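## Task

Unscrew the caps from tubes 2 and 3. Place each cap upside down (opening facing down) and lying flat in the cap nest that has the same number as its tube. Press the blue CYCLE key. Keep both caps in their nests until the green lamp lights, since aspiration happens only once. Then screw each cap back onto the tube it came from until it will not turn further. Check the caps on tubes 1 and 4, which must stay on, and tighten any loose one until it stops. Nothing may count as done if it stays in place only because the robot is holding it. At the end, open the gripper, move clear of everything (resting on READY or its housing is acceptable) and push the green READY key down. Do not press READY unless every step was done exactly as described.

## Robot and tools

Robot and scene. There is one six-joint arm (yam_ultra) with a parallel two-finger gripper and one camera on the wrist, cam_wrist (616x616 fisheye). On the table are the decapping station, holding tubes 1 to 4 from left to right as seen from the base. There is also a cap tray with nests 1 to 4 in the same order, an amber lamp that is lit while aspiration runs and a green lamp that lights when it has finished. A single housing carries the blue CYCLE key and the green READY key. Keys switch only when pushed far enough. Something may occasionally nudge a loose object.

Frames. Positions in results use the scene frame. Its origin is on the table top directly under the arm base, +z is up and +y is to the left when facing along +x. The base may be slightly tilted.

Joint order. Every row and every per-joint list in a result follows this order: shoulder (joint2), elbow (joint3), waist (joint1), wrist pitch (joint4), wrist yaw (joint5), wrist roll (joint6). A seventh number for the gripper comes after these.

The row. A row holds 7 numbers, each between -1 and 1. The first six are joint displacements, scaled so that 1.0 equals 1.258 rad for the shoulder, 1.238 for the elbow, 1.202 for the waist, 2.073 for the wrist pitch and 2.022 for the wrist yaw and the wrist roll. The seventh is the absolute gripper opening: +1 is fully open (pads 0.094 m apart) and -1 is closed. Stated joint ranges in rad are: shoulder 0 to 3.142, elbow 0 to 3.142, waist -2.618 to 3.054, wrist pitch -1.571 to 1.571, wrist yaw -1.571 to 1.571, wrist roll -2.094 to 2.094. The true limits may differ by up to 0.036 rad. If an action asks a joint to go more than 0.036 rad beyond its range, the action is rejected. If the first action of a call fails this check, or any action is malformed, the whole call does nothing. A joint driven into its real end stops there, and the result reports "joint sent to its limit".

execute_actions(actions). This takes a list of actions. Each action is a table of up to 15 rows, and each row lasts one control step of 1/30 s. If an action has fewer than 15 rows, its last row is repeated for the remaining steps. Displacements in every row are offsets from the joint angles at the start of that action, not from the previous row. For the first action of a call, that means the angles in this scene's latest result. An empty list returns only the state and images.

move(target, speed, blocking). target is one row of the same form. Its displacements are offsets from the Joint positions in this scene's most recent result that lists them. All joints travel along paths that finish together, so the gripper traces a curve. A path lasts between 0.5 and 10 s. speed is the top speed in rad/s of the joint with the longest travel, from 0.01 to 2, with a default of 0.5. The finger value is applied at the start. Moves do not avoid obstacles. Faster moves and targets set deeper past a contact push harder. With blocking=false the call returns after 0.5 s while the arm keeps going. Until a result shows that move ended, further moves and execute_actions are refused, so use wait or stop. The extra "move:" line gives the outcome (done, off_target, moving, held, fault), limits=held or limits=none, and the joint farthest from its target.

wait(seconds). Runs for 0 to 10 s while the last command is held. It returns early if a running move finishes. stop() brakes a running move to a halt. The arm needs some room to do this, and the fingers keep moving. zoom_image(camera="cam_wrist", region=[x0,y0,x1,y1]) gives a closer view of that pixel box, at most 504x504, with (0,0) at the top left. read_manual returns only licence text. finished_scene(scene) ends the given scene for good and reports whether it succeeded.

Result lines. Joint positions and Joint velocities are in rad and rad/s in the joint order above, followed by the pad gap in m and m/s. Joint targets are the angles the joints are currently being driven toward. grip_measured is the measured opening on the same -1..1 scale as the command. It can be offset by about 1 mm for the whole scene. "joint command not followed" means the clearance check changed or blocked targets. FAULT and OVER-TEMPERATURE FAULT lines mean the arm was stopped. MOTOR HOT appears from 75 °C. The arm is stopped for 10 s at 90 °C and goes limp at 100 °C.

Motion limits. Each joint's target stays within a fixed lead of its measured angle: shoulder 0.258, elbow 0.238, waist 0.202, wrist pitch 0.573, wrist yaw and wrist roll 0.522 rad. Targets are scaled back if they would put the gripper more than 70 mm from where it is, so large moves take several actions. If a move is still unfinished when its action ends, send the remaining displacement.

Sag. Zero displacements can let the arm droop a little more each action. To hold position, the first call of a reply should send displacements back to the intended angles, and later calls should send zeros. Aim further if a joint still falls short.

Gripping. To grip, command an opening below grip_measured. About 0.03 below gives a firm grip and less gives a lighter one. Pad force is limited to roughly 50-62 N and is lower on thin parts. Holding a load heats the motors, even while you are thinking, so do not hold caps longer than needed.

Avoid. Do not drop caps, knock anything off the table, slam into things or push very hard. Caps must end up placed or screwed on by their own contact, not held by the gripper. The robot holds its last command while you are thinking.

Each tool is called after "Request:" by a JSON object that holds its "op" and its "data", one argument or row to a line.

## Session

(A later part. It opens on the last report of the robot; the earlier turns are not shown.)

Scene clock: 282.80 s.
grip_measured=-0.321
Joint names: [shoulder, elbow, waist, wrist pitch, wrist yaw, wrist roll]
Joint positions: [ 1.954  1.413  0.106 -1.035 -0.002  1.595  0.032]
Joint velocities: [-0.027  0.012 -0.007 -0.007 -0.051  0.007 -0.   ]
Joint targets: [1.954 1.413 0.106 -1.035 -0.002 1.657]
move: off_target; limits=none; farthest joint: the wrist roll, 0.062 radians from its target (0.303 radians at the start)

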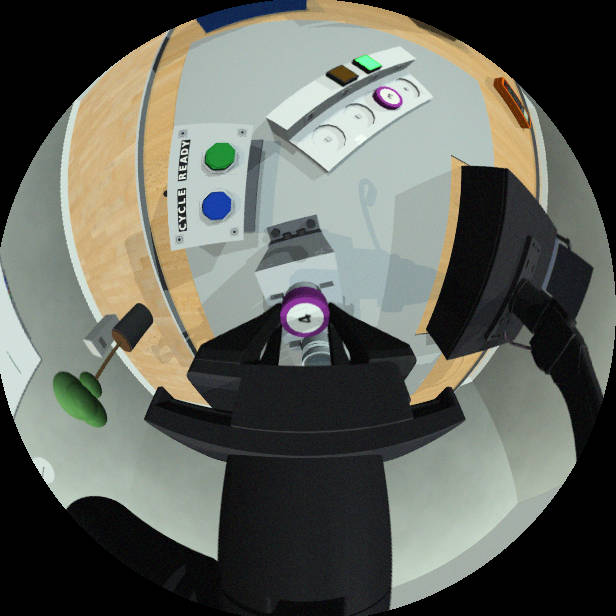

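Request:
{"op": "move", "data": {
  "target": [0,0,0,0,0,0.06,-0.36],
  "speed": 0.3
}}

Request:
{"op": "move", "data": {
  "target": [0,0,0,0,0,0,0.6]
}}

Request:
{"op": "move", "data": {
  "target": [0,0,-0.2,0,0,0,0.6],
  "speed": 0.4
}}

Request:
{"op": "move", "data": {
  "target": [0,0,-0.406,0,0,-0.8,-0.15],
  "speed": 1.2
}}

Request:
{"op": "move", "data": {
  "target": [0.049,-0.225,0,0.17,0,0,-0.15],
  "speed": 0.3
}}

Request:
{"op": "zoom_image", "data": {
  "camera": "cam_wrist",
  "region": [200,230,410,370]
}}

Scene clock: 288.33 s.
grip_measured=-0.321
Joint names: [shoulder, elbow, waist, wrist pitch, wrist yaw, wrist roll]
Joint positions: [ 1.954  1.413  0.106 -1.035 -0.002  1.614  0.032]
Joint velocities: [ 0.002  0.032 -0.017  0.007  0.037 -0.037  0.001]
Joint targets: [1.954 1.413 0.106 -1.035 -0.002 1.717]
move: off_target; limits=none; farthest joint: the wrist roll, 0.102 radians from its target (0.121 radians at the start)

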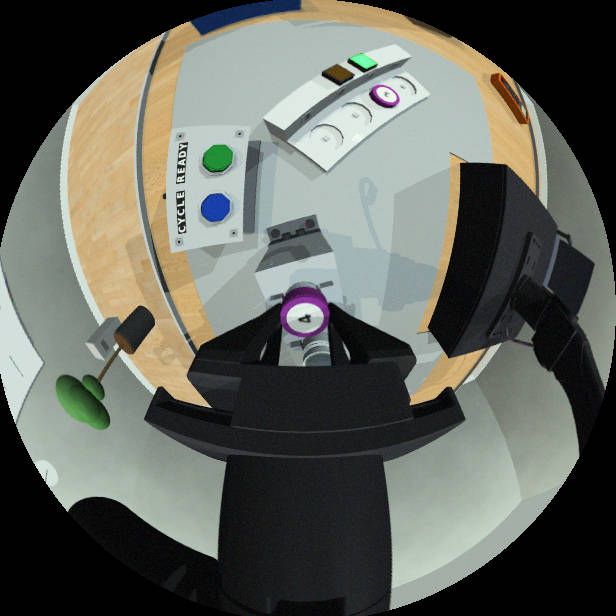

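Scene clock: 288.83 s.
grip_measured=+0.598
Joint names: [shoulder, elbow, waist, wrist pitch, wrist yaw, wrist roll]
Joint positions: [ 1.954  1.413  0.106 -1.035 -0.002  1.611  0.075]
Joint velocities: [-0.002 -0.012 -0.002 -0.095 -0.095  0.007 -0.001]
Joint targets: [1.954 1.413 0.106 -1.035 -0.002 1.614]
move: done; limits=none; farthest joint: the wrist roll, 0.003 radians from its target (0.000 radians at the start)

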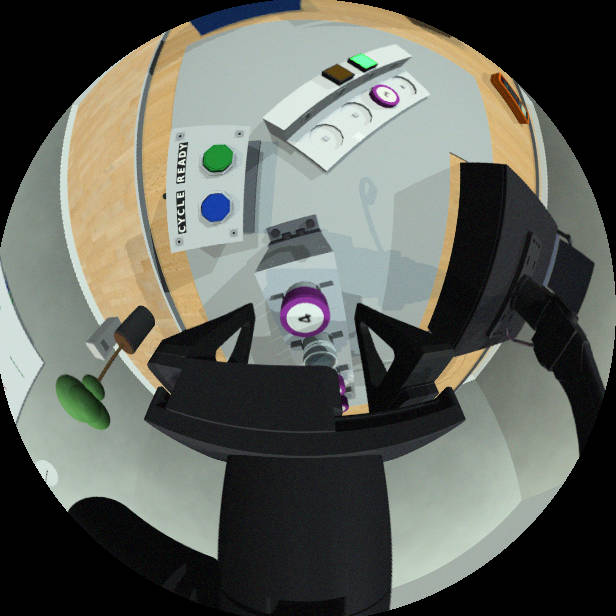

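Scene clock: 289.83 s.
grip_measured=+0.598
Joint names: [shoulder, elbow, waist, wrist pitch, wrist yaw, wrist roll]
Joint positions: [ 1.954  1.413 -0.132 -1.035 -0.006  1.611  0.075]
Joint velocities: [-0.017 -0.012  0.012 -0.066 -0.007  0.022 -0.   ]
Joint targets: [1.954 1.413 -0.134 -1.035 -0.002 1.611]
move: done; limits=none; farthest joint: the wrist yaw, 0.004 radians from its target (0.000 radians at the start)

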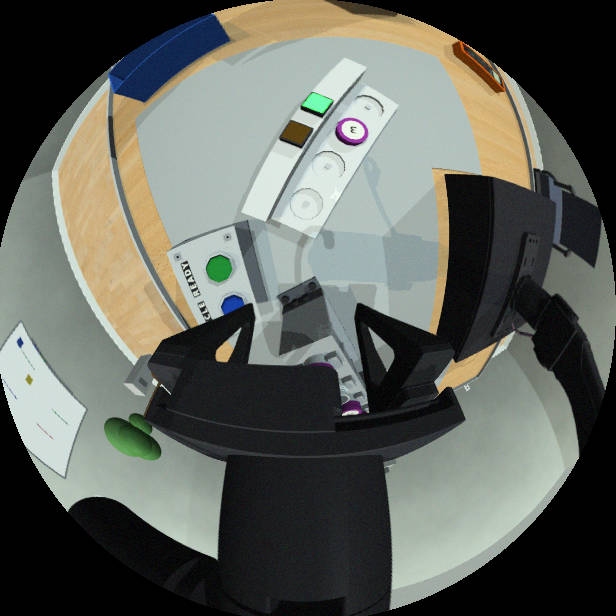

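Scene clock: 292.17 s.
grip_measured=-0.148
Joint names: [shoulder, elbow, waist, wrist pitch, wrist yaw, wrist roll]
Joint positions: [ 1.954  1.413 -0.614 -1.035 -0.009 -0.001  0.04 ]
Joint velocities: [-0.007  0.012 -0.002  0.007  0.022  0.022 -0.001]
Joint targets: [1.954 1.413 -0.620 -1.035 -0.006 -0.006]
move: done; limits=none; farthest joint: the waist, 0.006 radians from its target (0.488 radians at the start)

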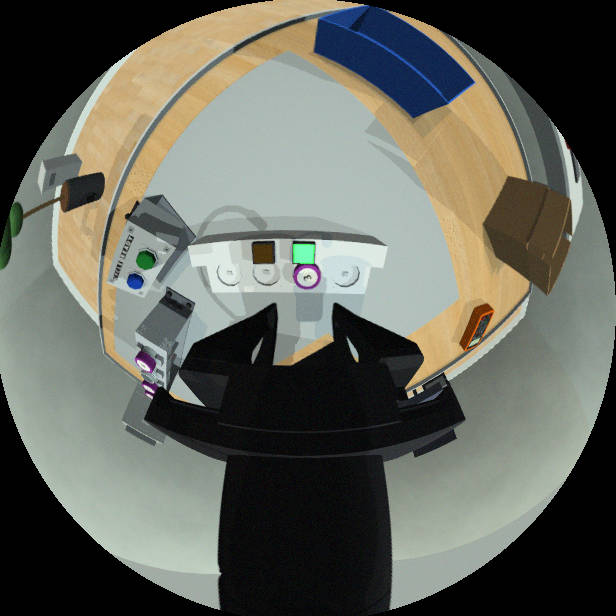

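Scene clock: 294.07 s.
grip_measured=-0.148
Joint names: [shoulder, elbow, waist, wrist pitch, wrist yaw, wrist roll]
Joint positions: [ 2.017  1.145 -0.614 -0.702 -0.009 -0.001  0.04 ]
Joint velocities: [-0.002 -0.002 -0.002  0.007  0.007 -0.007 -0.001]
Joint targets: [2.016 1.134 -0.614 -0.683 -0.009 -0.001]
move: done; limits=none; farthest joint: the wrist pitch, 0.019 radians from its target (0.353 radians at the start)

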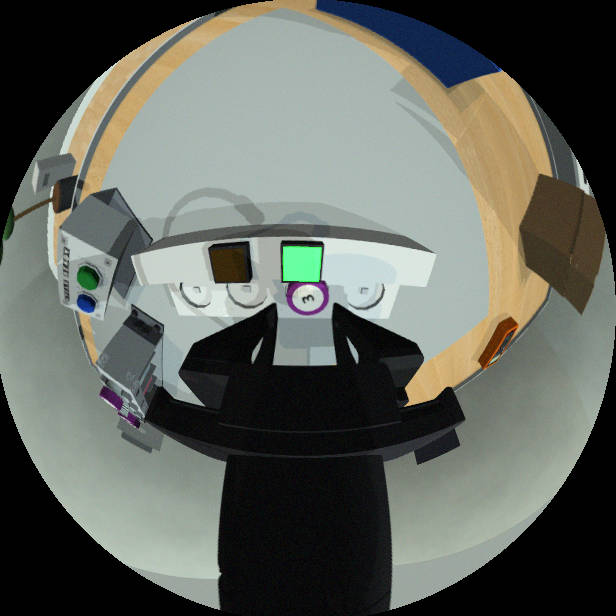

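Region (200, 230, 410, 370) of cam_wrist's 616x616 image, scaled by 2.400, with more detail than that image has.

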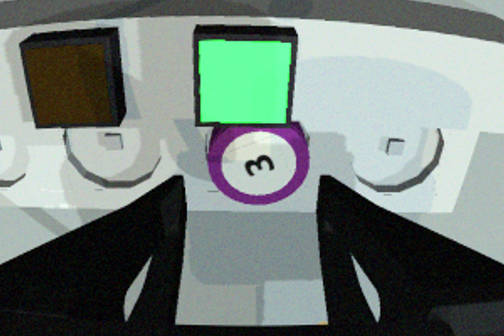

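Request:
{"op": "move", "data": {
  "target": [0.051,-0.03,0,0.049,0.011,0,0],
  "speed": 0.07
}}

Request:
{"op": "move", "data": {
  "target": [0,0,0,0,0,0,-0.365]
}}

Request:
{"op": "move", "data": {
  "target": [-0.17,0.33,0,-0.276,0,0,-0.365],
  "speed": 0.4
}}

Request:
{"op": "move", "data": {
  "target": [0,0,0.722,0,0,0,-0.365],
  "speed": 0.5
}}

Request:
{"op": "zoom_image", "data": {
  "camera": "cam_wrist",
  "region": [230,250,380,350]
}}

Request:
{"op": "move", "data": {
  "target": [0,0,0,0,0,-0.78,-0.365],
  "speed": 1.5
}}

Request:
{"op": "zoom_image", "data": {
  "camera": "cam_wrist",
  "region": [230,250,380,350]
}}

Scene clock: 300.20 s.
grip_measured=-0.002
Joint names: [shoulder, elbow, waist, wrist pitch, wrist yaw, wrist roll]
Joint positions: [ 2.079  1.123 -0.614 -0.619  0.003 -0.001  0.047]
Joint velocities: [-0.007 -0.007 -0.017 -0.022 -0.037 -0.037 -0.002]
Joint targets: [2.081 1.108 -0.614 -0.600 0.014 -0.001]
move: done; limits=none; farthest joint: the wrist pitch, 0.018 radians from its target (0.101 radians at the start)

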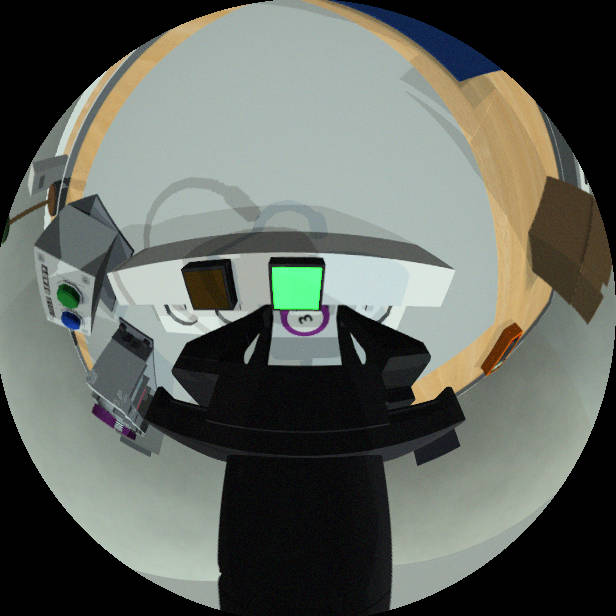

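Scene clock: 300.70 s.
grip_measured=-0.327
Joint names: [shoulder, elbow, waist, wrist pitch, wrist yaw, wrist roll]
Joint positions: [ 2.079  1.123 -0.614 -0.619  0.003 -0.001  0.032]
Joint velocities: [-0.002 -0.017 -0.007  0.022 -0.007 -0.066  0.   ]
Joint targets: [2.079 1.123 -0.614 -0.619 0.003 -0.001]
move: done; limits=none; farthest joint: the waist, 0.000 radians from its target (0.000 radians at the start)

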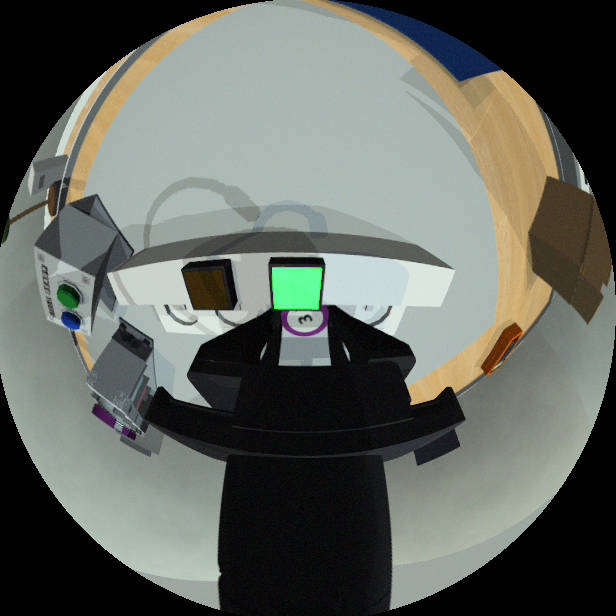

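Scene clock: 302.87 s.
grip_measured=-0.327
Joint names: [shoulder, elbow, waist, wrist pitch, wrist yaw, wrist roll]
Joint positions: [ 1.888  1.499 -0.614 -1.178  0.003 -0.001  0.032]
Joint velocities: [ 0.012  0.002  0.007 -0.007 -0.007 -0.051 -0.   ]
Joint targets: [1.865 1.532 -0.614 -1.190 0.003 -0.001]
move: off_target; limits=none; farthest joint: the elbow, 0.032 radians from its target (0.408 radians at the start)

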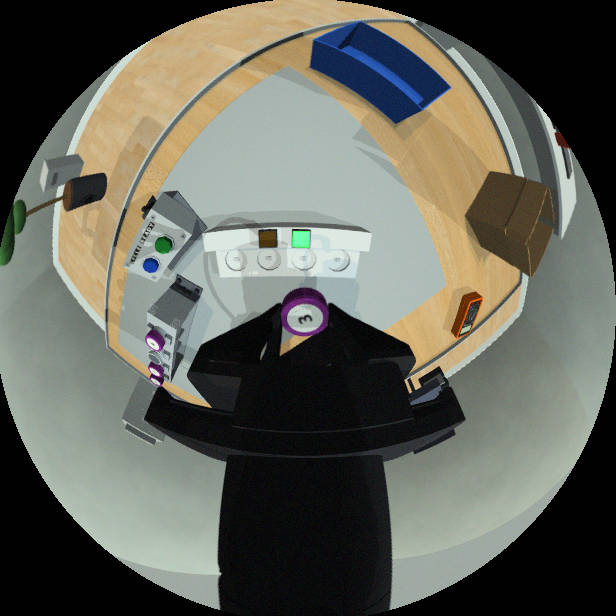

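Scene clock: 305.03 s.
grip_measured=-0.327
Joint names: [shoulder, elbow, waist, wrist pitch, wrist yaw, wrist roll]
Joint positions: [ 1.888  1.499  0.255 -1.178  0.003 -0.001  0.032]
Joint velocities: [ 0.017  0.017  0.002 -0.095 -0.007 -0.022  0.001]
Joint targets: [1.888 1.499 0.254 -1.178 0.003 -0.001]
move: done; limits=none; farthest joint: the waist, 0.001 radians from its target (0.868 radians at the start)

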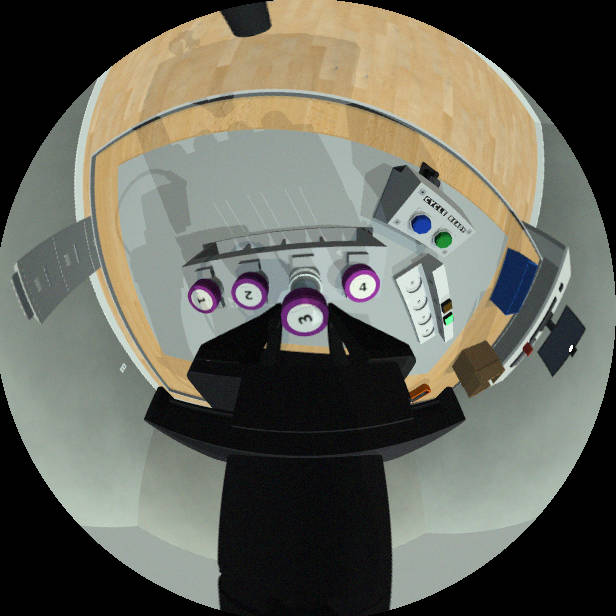

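Region (230, 250, 380, 350) of cam_wrist's 616x616 image, scaled by 3.360, with more detail than that image has.

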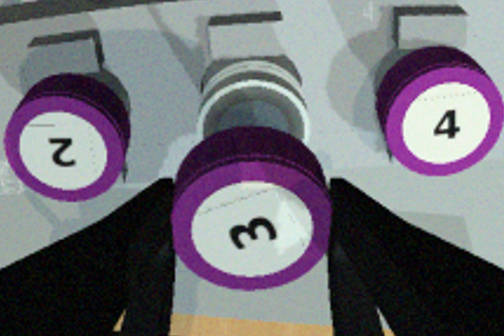

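Scene clock: 307.17 s.
grip_measured=-0.327
Joint names: [shoulder, elbow, waist, wrist pitch, wrist yaw, wrist roll]
Joint positions: [ 1.888  1.499  0.255 -1.178  0.003 -1.572  0.032]
Joint velocities: [-0.022  0.007  0.007  0.007 -0.022  0.022 -0.001]
Joint targets: [1.888 1.499 0.255 -1.178 0.003 -1.578]
move: done; limits=none; farthest joint: the wrist roll, 0.006 radians from its target (1.577 radians at the start)

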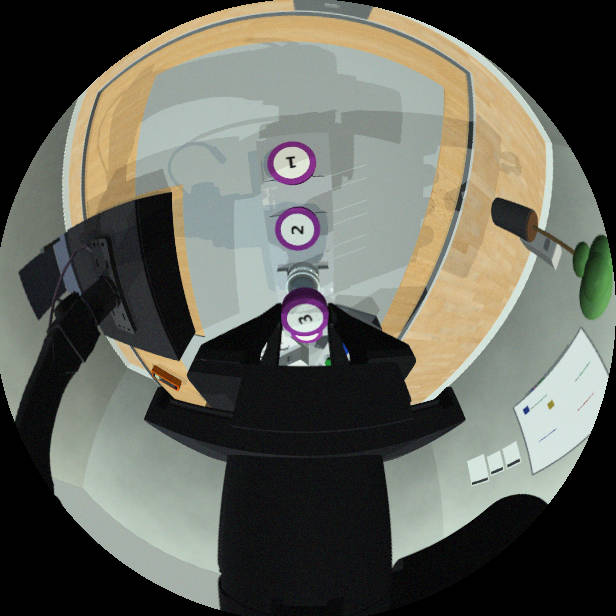

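Region (230, 250, 380, 350) of cam_wrist's 616x616 image, scaled by 3.360, with more detail than that image has.

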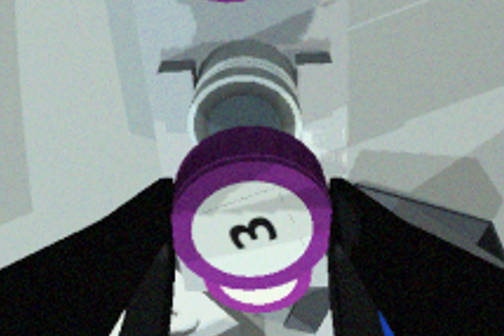

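Request:
{"op": "move", "data": {
  "target": [0.026,-0.099,0,0.066,0,0,-0.365],
  "speed": 0.06
}}

Request:
{"op": "move", "data": {
  "target": [0.014,0,0,0.004,0,0.8,-0.365],
  "speed": 1.4
}}

Request:
{"op": "move", "data": {
  "target": [0.012,0,0,0.004,0,0.98,-0.365],
  "speed": 1.4
}}

Request:
{"op": "move", "data": {
  "target": [0,0,0,0,0,0,-0.24]
}}

Request:
{"op": "move", "data": {
  "target": [0,0,0,0,0,-1,-0.24],
  "speed": 2
}}

Request:
{"op": "move", "data": {
  "target": [0,0,0,0,0,-1,-0.24],
  "speed": 2
}}

Request:
{"op": "move", "data": {
  "target": [0,0,0,0,0,0,-0.365]
}}

Request:
{"op": "move", "data": {
  "target": [0.01,0,0,0,0,0.25,-0.365],
  "speed": 0.6
}}

Scene clock: 313.33 s.
grip_measured=-0.327
Joint names: [shoulder, elbow, waist, wrist pitch, wrist yaw, wrist roll]
Joint positions: [ 1.912  1.392  0.255 -1.05   0.003 -1.573  0.032]
Joint velocities: [-0.007  0.007 -0.012  0.007  0.051 -0.007 -0.   ]
Joint targets: [1.921 1.377 0.255 -1.042 0.003 -1.572]
move: done; limits=none; farthest joint: the elbow, 0.015 radians from its target (0.123 radians at the start)

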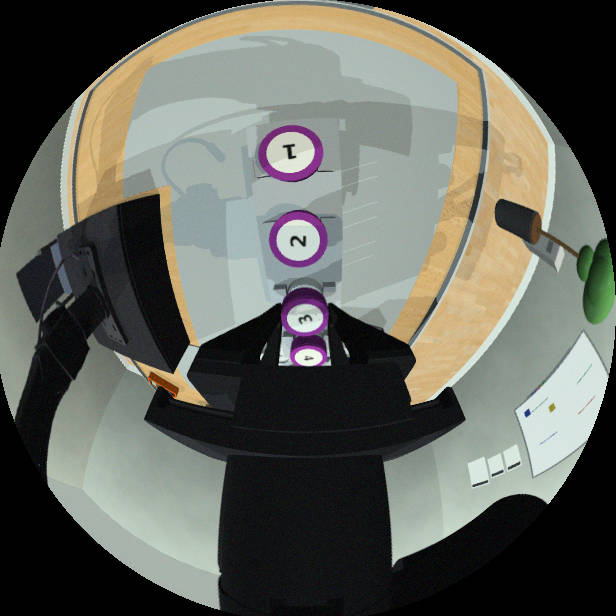

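Scene clock: 315.57 s.
grip_measured=-0.327
Joint names: [shoulder, elbow, waist, wrist pitch, wrist yaw, wrist roll]
Joint positions: [ 1.922  1.392  0.255 -1.042  0.005  0.039  0.032]
Joint velocities: [-0.017 -0.012  0.012  0.037 -0.022 -0.007 -0.   ]
Joint targets: [1.929 1.392 0.255 -1.041 0.003 0.045]
move: done; limits=none; farthest joint: the shoulder, 0.007 radians from its target (0.018 radians at the start)

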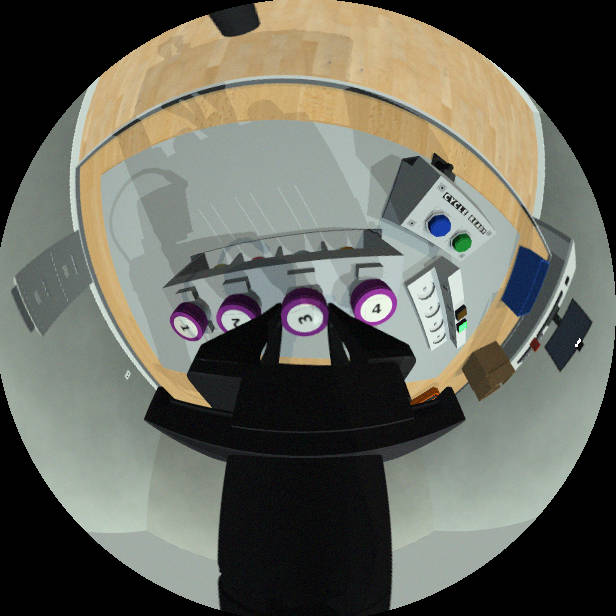

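Scene clock: 318.00 s.
grip_measured=-0.328
Joint names: [shoulder, elbow, waist, wrist pitch, wrist yaw, wrist roll]
Joint positions: [ 1.926  1.392  0.255 -1.048  0.012  2.008  0.032]
Joint velocities: [-0.007  0.017 -0.022 -0.022 -0.051 -0.037 -0.   ]
Joint targets: [1.937 1.392 0.255 -1.034 0.005 2.020]
move: done; limits=none; farthest joint: the wrist pitch, 0.014 radians from its target (0.009 radians at the start)

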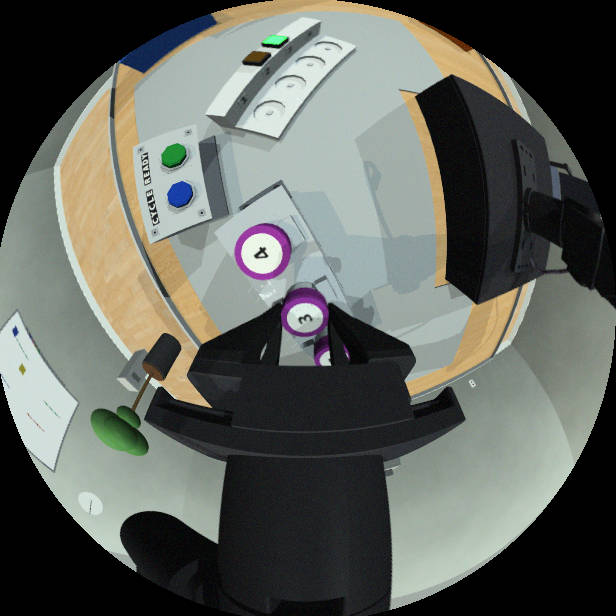

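Scene clock: 318.50 s.
grip_measured=-0.242
Joint names: [shoulder, elbow, waist, wrist pitch, wrist yaw, wrist roll]
Joint positions: [ 1.926  1.392  0.255 -1.049  0.012  2.008  0.036]
Joint velocities: [-0.017 -0.017  0.007  0.037 -0.066  0.022  0.   ]
Joint targets: [1.926 1.392 0.255 -1.048 0.012 2.008]
move: done; limits=none; farthest joint: the wrist pitch, 0.001 radians from its target (0.000 radians at the start)

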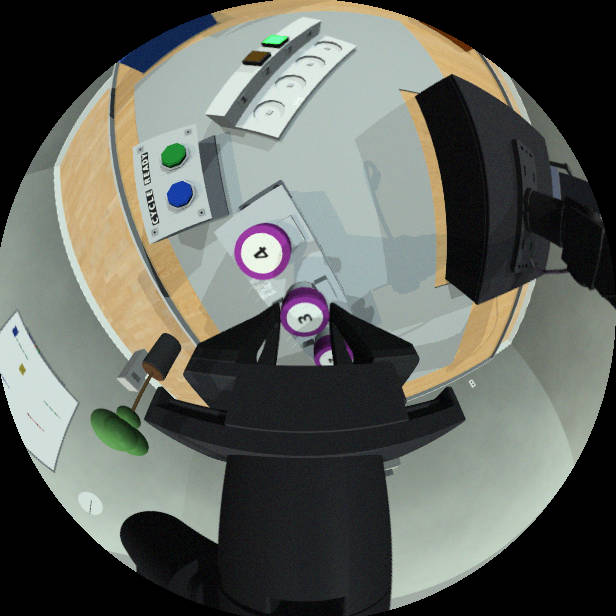

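Scene clock: 320.70 s.
grip_measured=-0.242
Joint names: [shoulder, elbow, waist, wrist pitch, wrist yaw, wrist roll]
Joint positions: [ 1.926  1.392  0.255 -1.049  0.011 -0.009  0.036]
Joint velocities: [ 0.007 -0.002 -0.007 -0.066 -0.007  0.007 -0.001]
Joint targets: [1.926 1.392 0.255 -1.049 0.012 -0.014]
move: done; limits=none; farthest joint: the wrist roll, 0.005 radians from its target (2.022 radians at the start)

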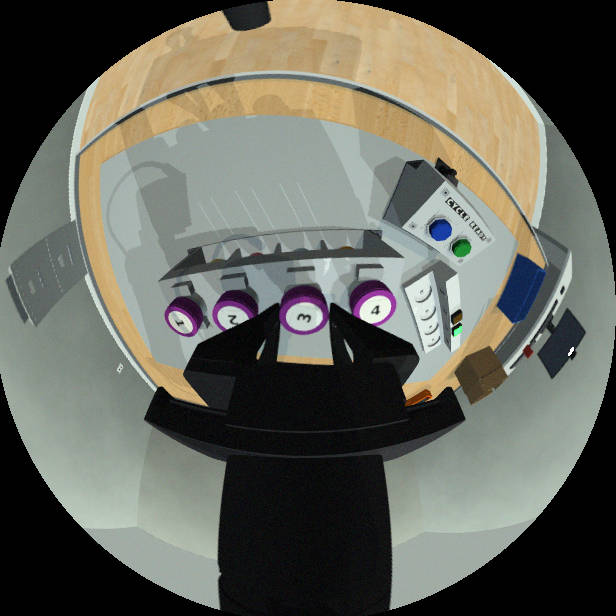

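Scene clock: 322.90 s.
grip_measured=-0.242
Joint names: [shoulder, elbow, waist, wrist pitch, wrist yaw, wrist roll]
Joint positions: [ 1.926  1.392  0.255 -1.049  0.011 -2.025  0.036]
Joint velocities: [-0.002  0.002 -0.007 -0.007 -0.051 -0.022  0.   ]
Joint targets: [1.926 1.392 0.255 -1.049 0.011 -2.031]
move: done; limits=none; farthest joint: the wrist roll, 0.006 radians from its target (2.022 radians at the start)

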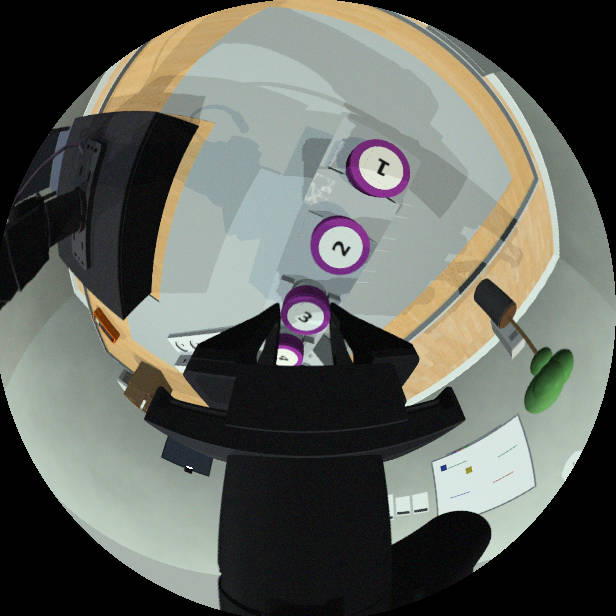

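Scene clock: 323.40 s.
grip_measured=-0.327
Joint names: [shoulder, elbow, waist, wrist pitch, wrist yaw, wrist roll]
Joint positions: [ 1.926  1.392  0.255 -1.047  0.01  -2.025  0.032]
Joint velocities: [-0.017  0.012 -0.007 -0.037 -0.007 -0.007  0.   ]
Joint targets: [1.926 1.392 0.255 -1.048 0.011 -2.025]
move: done; limits=none; farthest joint: the wrist pitch, 0.002 radians from its target (0.000 radians at the start)

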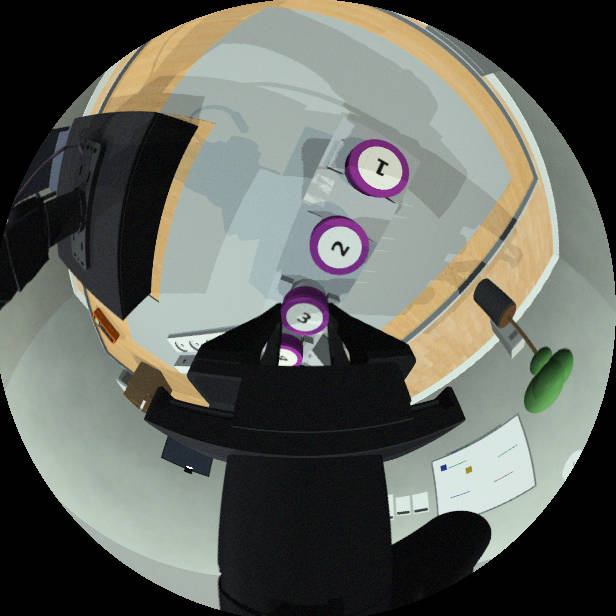

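Scene clock: 325.00 s.
grip_measured=-0.327
Joint names: [shoulder, elbow, waist, wrist pitch, wrist yaw, wrist roll]
Joint positions: [ 1.927  1.392  0.255 -1.047  0.009 -1.535  0.032]
Joint velocities: [-0.002 -0.022 -0.012 -0.037 -0.007  0.022  0.   ]
Joint targets: [1.938 1.392 0.255 -1.047 0.010 -1.519]
move: done; limits=none; farthest joint: the wrist roll, 0.016 radians from its target (0.506 radians at the start)

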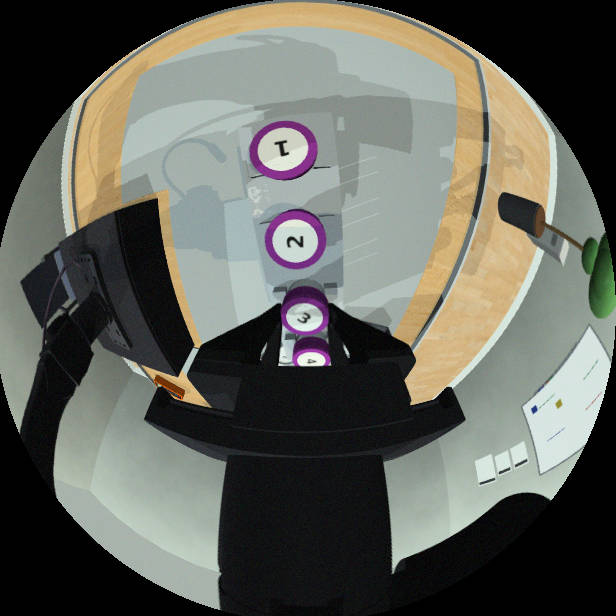

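Request:
{"op": "move", "data": {
  "target": [0.012,0,0,0.008,0,0.8,-0.365],
  "speed": 1.4
}}

Request:
{"op": "move", "data": {
  "target": [0.012,0,0,0.004,0,0.96,-0.365],
  "speed": 1.2
}}

Request:
{"op": "move", "data": {
  "target": [0,0,0,0,0,0,-0.2]
}}

Request:
{"op": "move", "data": {
  "target": [0,0,0,0,0,-1,-0.2],
  "speed": 2
}}

Request:
{"op": "zoom_image", "data": {
  "camera": "cam_wrist",
  "region": [200,230,410,370]
}}

Scene clock: 331.40 s.
grip_measured=-0.328
Joint names: [shoulder, elbow, waist, wrist pitch, wrist yaw, wrist roll]
Joint positions: [ 1.931  1.392  0.25  -1.044 -0.005  0.051  0.032]
Joint velocities: [ 0.002  0.007 -0.007  0.051  0.007 -0.007 -0.001]
Joint targets: [1.942 1.392 0.255 -1.030 0.009 0.082]
move: off_target; limits=none; farthest joint: the wrist roll, 0.031 radians from its target (1.617 radians at the start)

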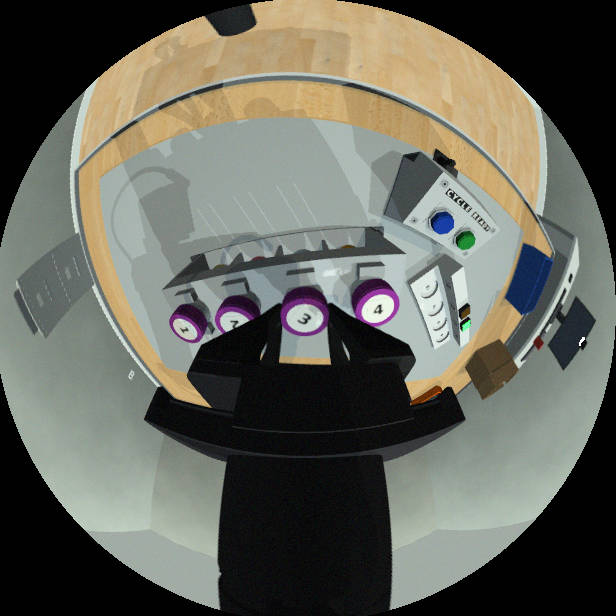

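Scene clock: 334.03 s.
grip_measured=-0.330
Joint names: [shoulder, elbow, waist, wrist pitch, wrist yaw, wrist roll]
Joint positions: [ 1.934  1.392  0.243 -1.043 -0.014  1.971  0.031]
Joint velocities: [-0.002  0.007 -0.007 -0.007 -0.081 -0.081 -0.   ]
Joint targets: [1.946 1.392 0.250 -1.036 -0.005 1.992]
move: off_target; limits=none; farthest joint: the wrist roll, 0.022 radians from its target (1.941 radians at the start)

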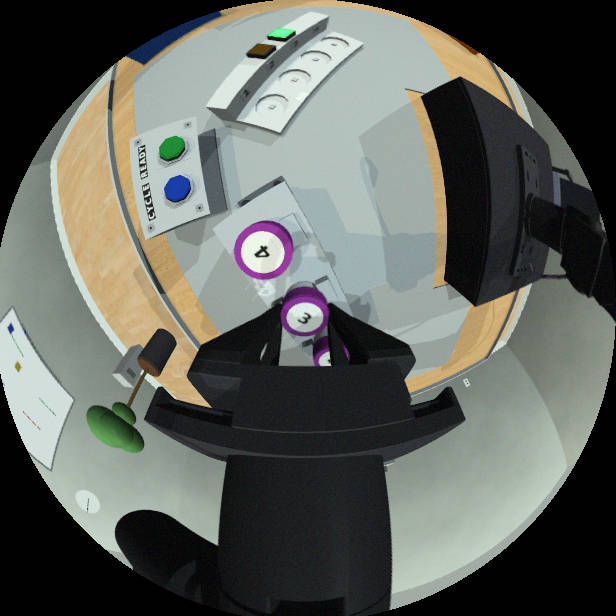

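Scene clock: 334.53 s.
grip_measured=-0.202
Joint names: [shoulder, elbow, waist, wrist pitch, wrist yaw, wrist roll]
Joint positions: [ 1.934  1.392  0.243 -1.043 -0.014  1.971  0.037]
Joint velocities: [ 0.017  0.002 -0.002  0.007 -0.022  0.007 -0.001]
Joint targets: [1.934 1.392 0.243 -1.043 -0.014 1.971]
move: done; limits=none; farthest joint: the waist, 0.000 radians from its target (0.000 radians at the start)

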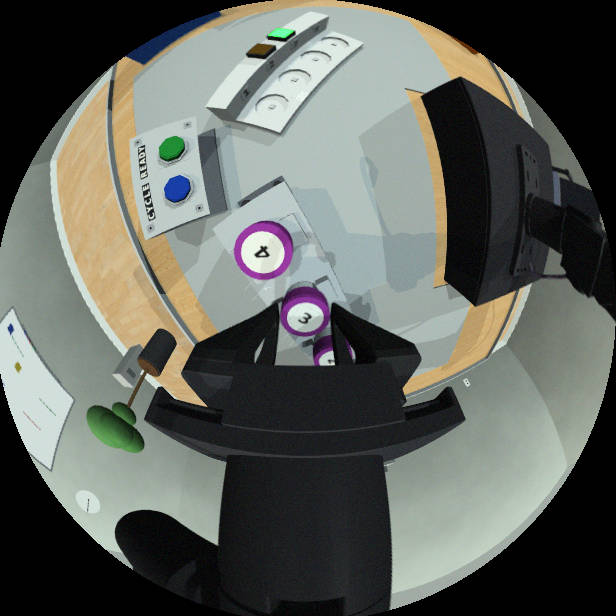

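Scene clock: 336.73 s.
grip_measured=-0.202
Joint names: [shoulder, elbow, waist, wrist pitch, wrist yaw, wrist roll]
Joint positions: [ 1.934  1.392  0.243 -1.043 -0.014 -0.046  0.037]
Joint velocities: [-0.007  0.002  0.002 -0.037  0.051 -0.051 -0.001]
Joint targets: [1.934 1.392 0.243 -1.043 -0.014 -0.052]
move: done; limits=none; farthest joint: the wrist roll, 0.005 radians from its target (2.022 radians at the start)

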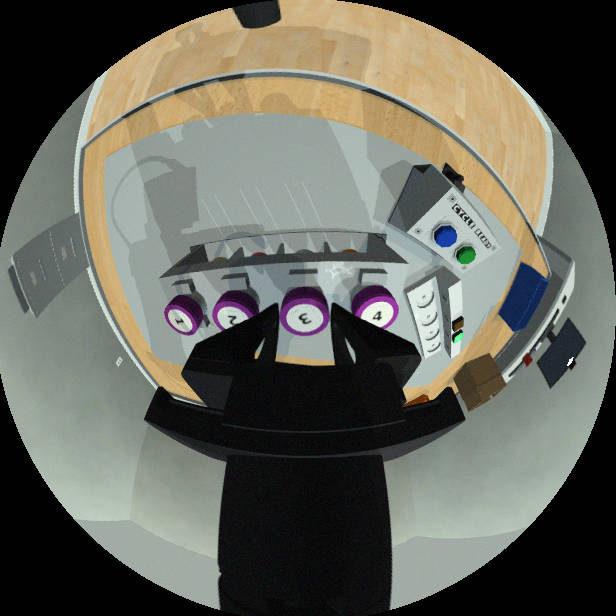

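Region (200, 230, 410, 370) of cam_wrist's 616x616 image, scaled by 2.400, with more detail than that image has.

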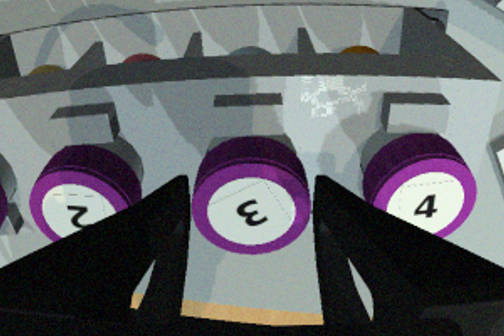

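About 0.9 rad left.

Request:
{"op": "move", "data": {
  "target": [0,0,0,0,0,0,-0.365]
}}

Request:
{"op": "move", "data": {
  "target": [0.008,0,0,0,0,0.48,-0.365],
  "speed": 0.6
}}

Request:
{"op": "move", "data": {
  "target": [0.008,0,0,0,0,0.06,-0.365],
  "speed": 0.3
}}

Scene clock: 340.67 s.
grip_measured=-0.328
Joint names: [shoulder, elbow, waist, wrist pitch, wrist yaw, wrist roll]
Joint positions: [ 1.934  1.392  0.243 -1.043 -0.014 -0.046  0.032]
Joint velocities: [-0.012  0.002  0.002 -0.037 -0.037 -0.051  0.   ]
Joint targets: [1.934 1.392 0.243 -1.043 -0.014 -0.046]
move: done; limits=none; farthest joint: the waist, 0.000 radians from its target (0.000 radians at the start)

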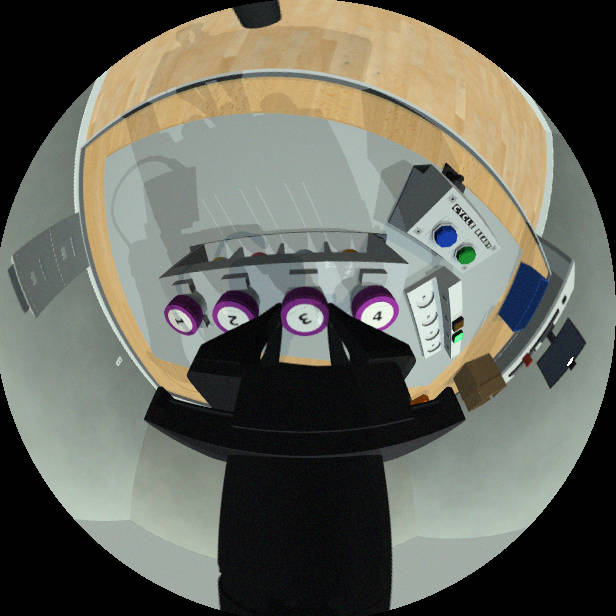

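Scene clock: 342.73 s.
grip_measured=-0.328
Joint names: [shoulder, elbow, waist, wrist pitch, wrist yaw, wrist roll]
Joint positions: [ 1.934  1.392  0.241 -1.043 -0.019  0.839  0.032]
Joint velocities: [-0.007 -0.012 -0.012 -0.037  0.007 -0.037 -0.   ]
Joint targets: [1.944 1.392 0.243 -1.043 -0.014 0.924]
move: off_target; limits=none; farthest joint: the wrist roll, 0.086 radians from its target (0.971 radians at the start)

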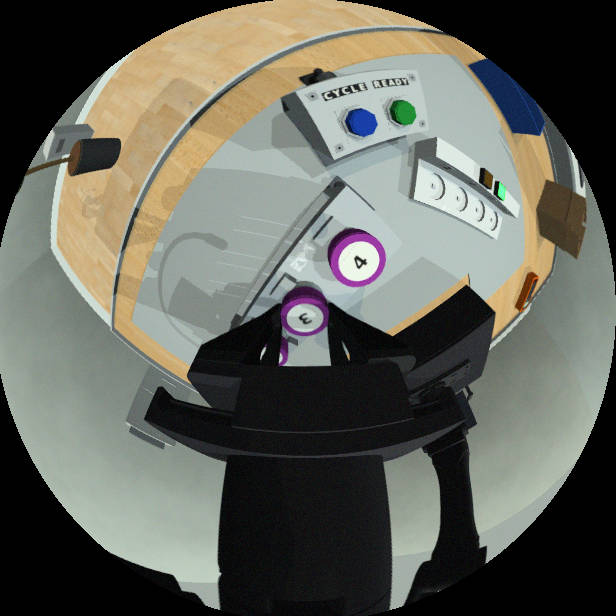

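Scene clock: 343.47 s.
grip_measured=-0.328
Joint names: [shoulder, elbow, waist, wrist pitch, wrist yaw, wrist roll]
Joint positions: [ 1.934  1.392  0.241 -1.043 -0.019  0.852  0.032]
Joint velocities: [ 0.002  0.002 -0.002 -0.007 -0.007 -0.051  0.   ]
Joint targets: [1.944 1.392 0.241 -1.043 -0.019 0.960]
move: off_target; limits=none; farthest joint: the wrist roll, 0.109 radians from its target (0.122 radians at the start)

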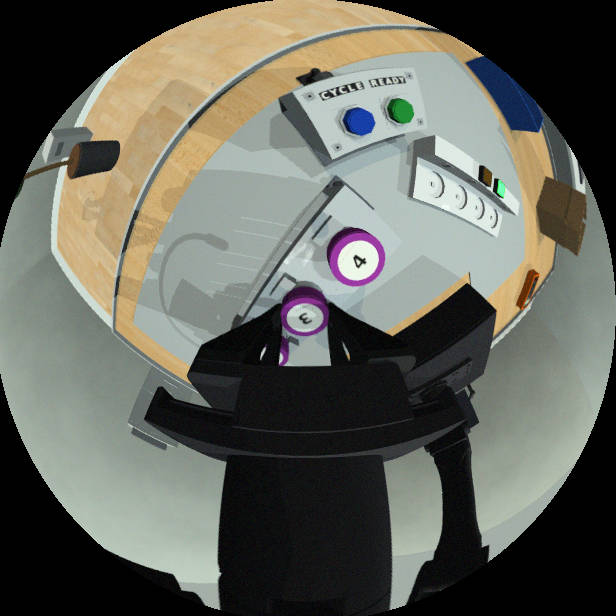

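Now READY (waist ≈ -0.18).

Request:
{"op": "move", "data": {
  "target": [0,0,0,0,0,0,-0.22]
}}

Request:
{"op": "move", "data": {
  "target": [-0.05,0.13,0,-0.075,0,0,-0.22],
  "speed": 0.25
}}

Request:
{"op": "move", "data": {
  "target": [0,0,-0.352,0,0.01,-0.423,-1],
  "speed": 0.8
}}

Request:
{"op": "move", "data": {
  "target": [0.3,0.283,0,0.04,0,0,-1],
  "speed": 0.3
}}

Scene clock: 347.60 s.
grip_measured=-0.222
Joint names: [shoulder, elbow, waist, wrist pitch, wrist yaw, wrist roll]
Joint positions: [ 1.934  1.392  0.241 -1.043 -0.019  0.849  0.037]
Joint velocities: [-0.012  0.007  0.002 -0.037  0.037  0.007 -0.   ]
Joint targets: [1.934 1.392 0.241 -1.043 -0.019 0.852]
move: done; limits=none; farthest joint: the wrist roll, 0.003 radians from its target (0.000 radians at the start)

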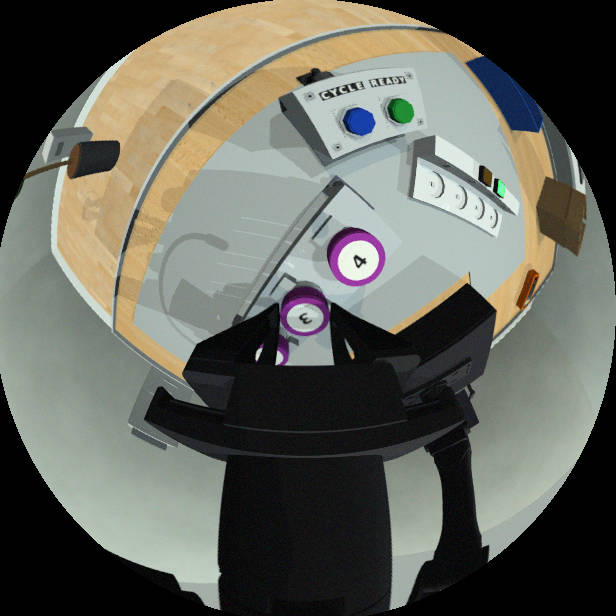

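Scene clock: 348.90 s.
grip_measured=-0.222
Joint names: [shoulder, elbow, waist, wrist pitch, wrist yaw, wrist roll]
Joint positions: [ 1.896  1.52   0.241 -1.183 -0.019  0.849  0.037]
Joint velocities: [-0.017  0.002  0.002 -0.095  0.007 -0.051 -0.   ]
Joint targets: [1.872 1.553 0.241 -1.198 -0.019 0.849]
move: off_target; limits=none; farthest joint: the elbow, 0.032 radians from its target (0.161 radians at the start)

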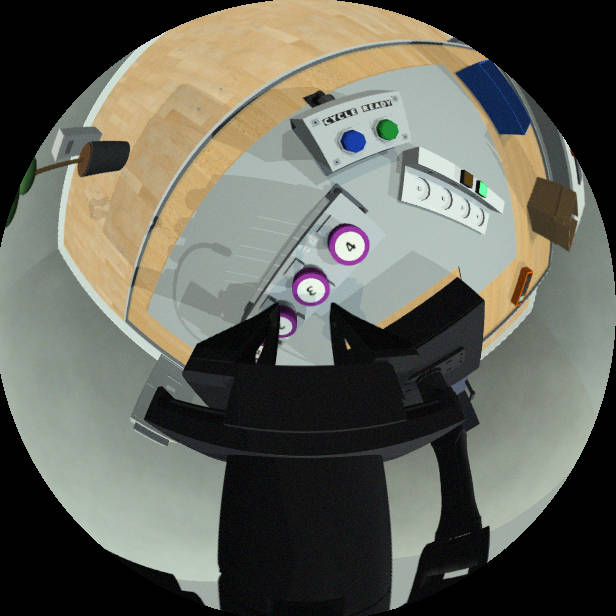

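Scene clock: 350.87 s.
grip_measured=-0.997
Joint names: [shoulder, elbow, waist, wrist pitch, wrist yaw, wrist roll]
Joint positions: [ 1.896  1.52  -0.178 -1.183 -0.006 -0.001  0.   ]
Joint velocities: [ 0.007  0.007  0.007  0.007  0.022 -0.007  0.   ]
Joint targets: [1.896 1.520 -0.182 -1.183 0.001 -0.006]
move: done; limits=none; farthest joint: the wrist yaw, 0.008 radians from its target (0.020 radians at the start)

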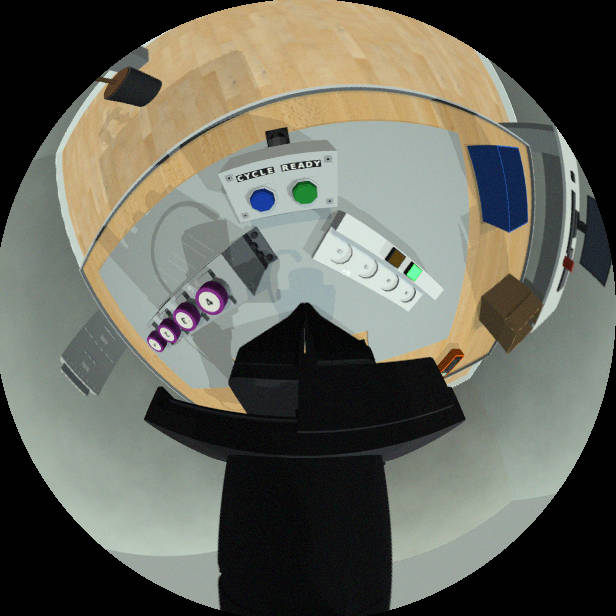

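Scene clock: 352.53 s.
grip_measured=-0.997
Joint names: [shoulder, elbow, waist, wrist pitch, wrist yaw, wrist roll]
Joint positions: [ 2.28   1.831 -0.178 -1.117 -0.006 -0.001  0.   ]
Joint velocities: [-0.007 -0.007  0.002 -0.007  0.022 -0.007  0.001]
Joint targets: [2.273 1.871 -0.178 -1.101 -0.006 -0.001]
move: off_target; limits=none; farthest joint: the elbow, 0.039 radians from its target (0.350 radians at the start)

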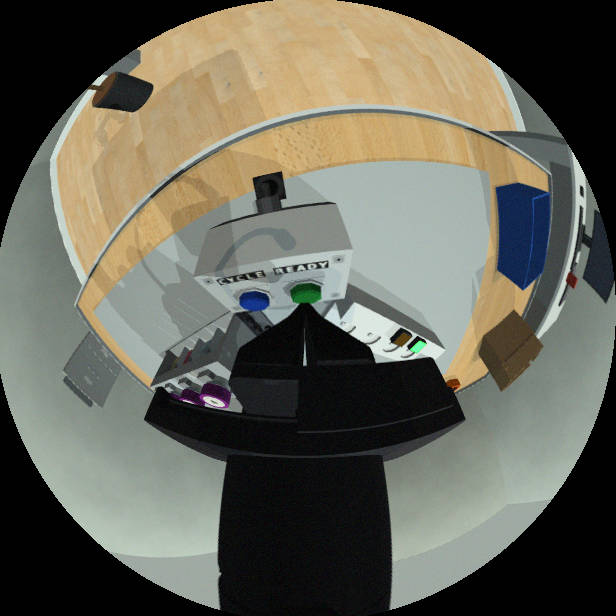

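Request:
{"op": "move", "data": {
  "target": [0.064,0,0,0.04,0,0,-1],
  "speed": 0.05
}}

Scene clock: 358.23 s.
grip_measured=-0.997
Joint names: [shoulder, elbow, waist, wrist pitch, wrist yaw, wrist roll]
Joint positions: [ 2.324  1.831 -0.178 -1.095 -0.006 -0.001  0.   ]
Joint velocities: [-0.022 -0.007 -0.012  0.066  0.022  0.081  0.   ]
move: unfinished (the scene ended)
The task's run has ended: the event that ends the task has happened. This ends this scene only. If you have not yet called finished_scene for this scene, call it to go on to the next scene.

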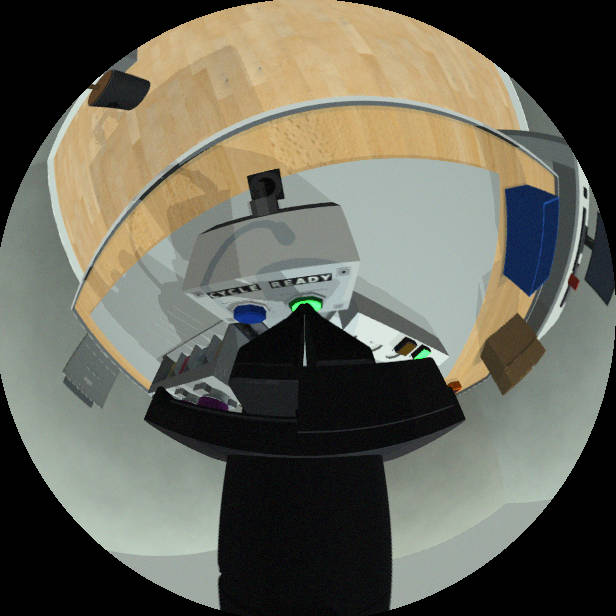

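Request:
{"op": "finished_scene", "data": {
  "scene": 1
}}

The scene is finished: the task was done.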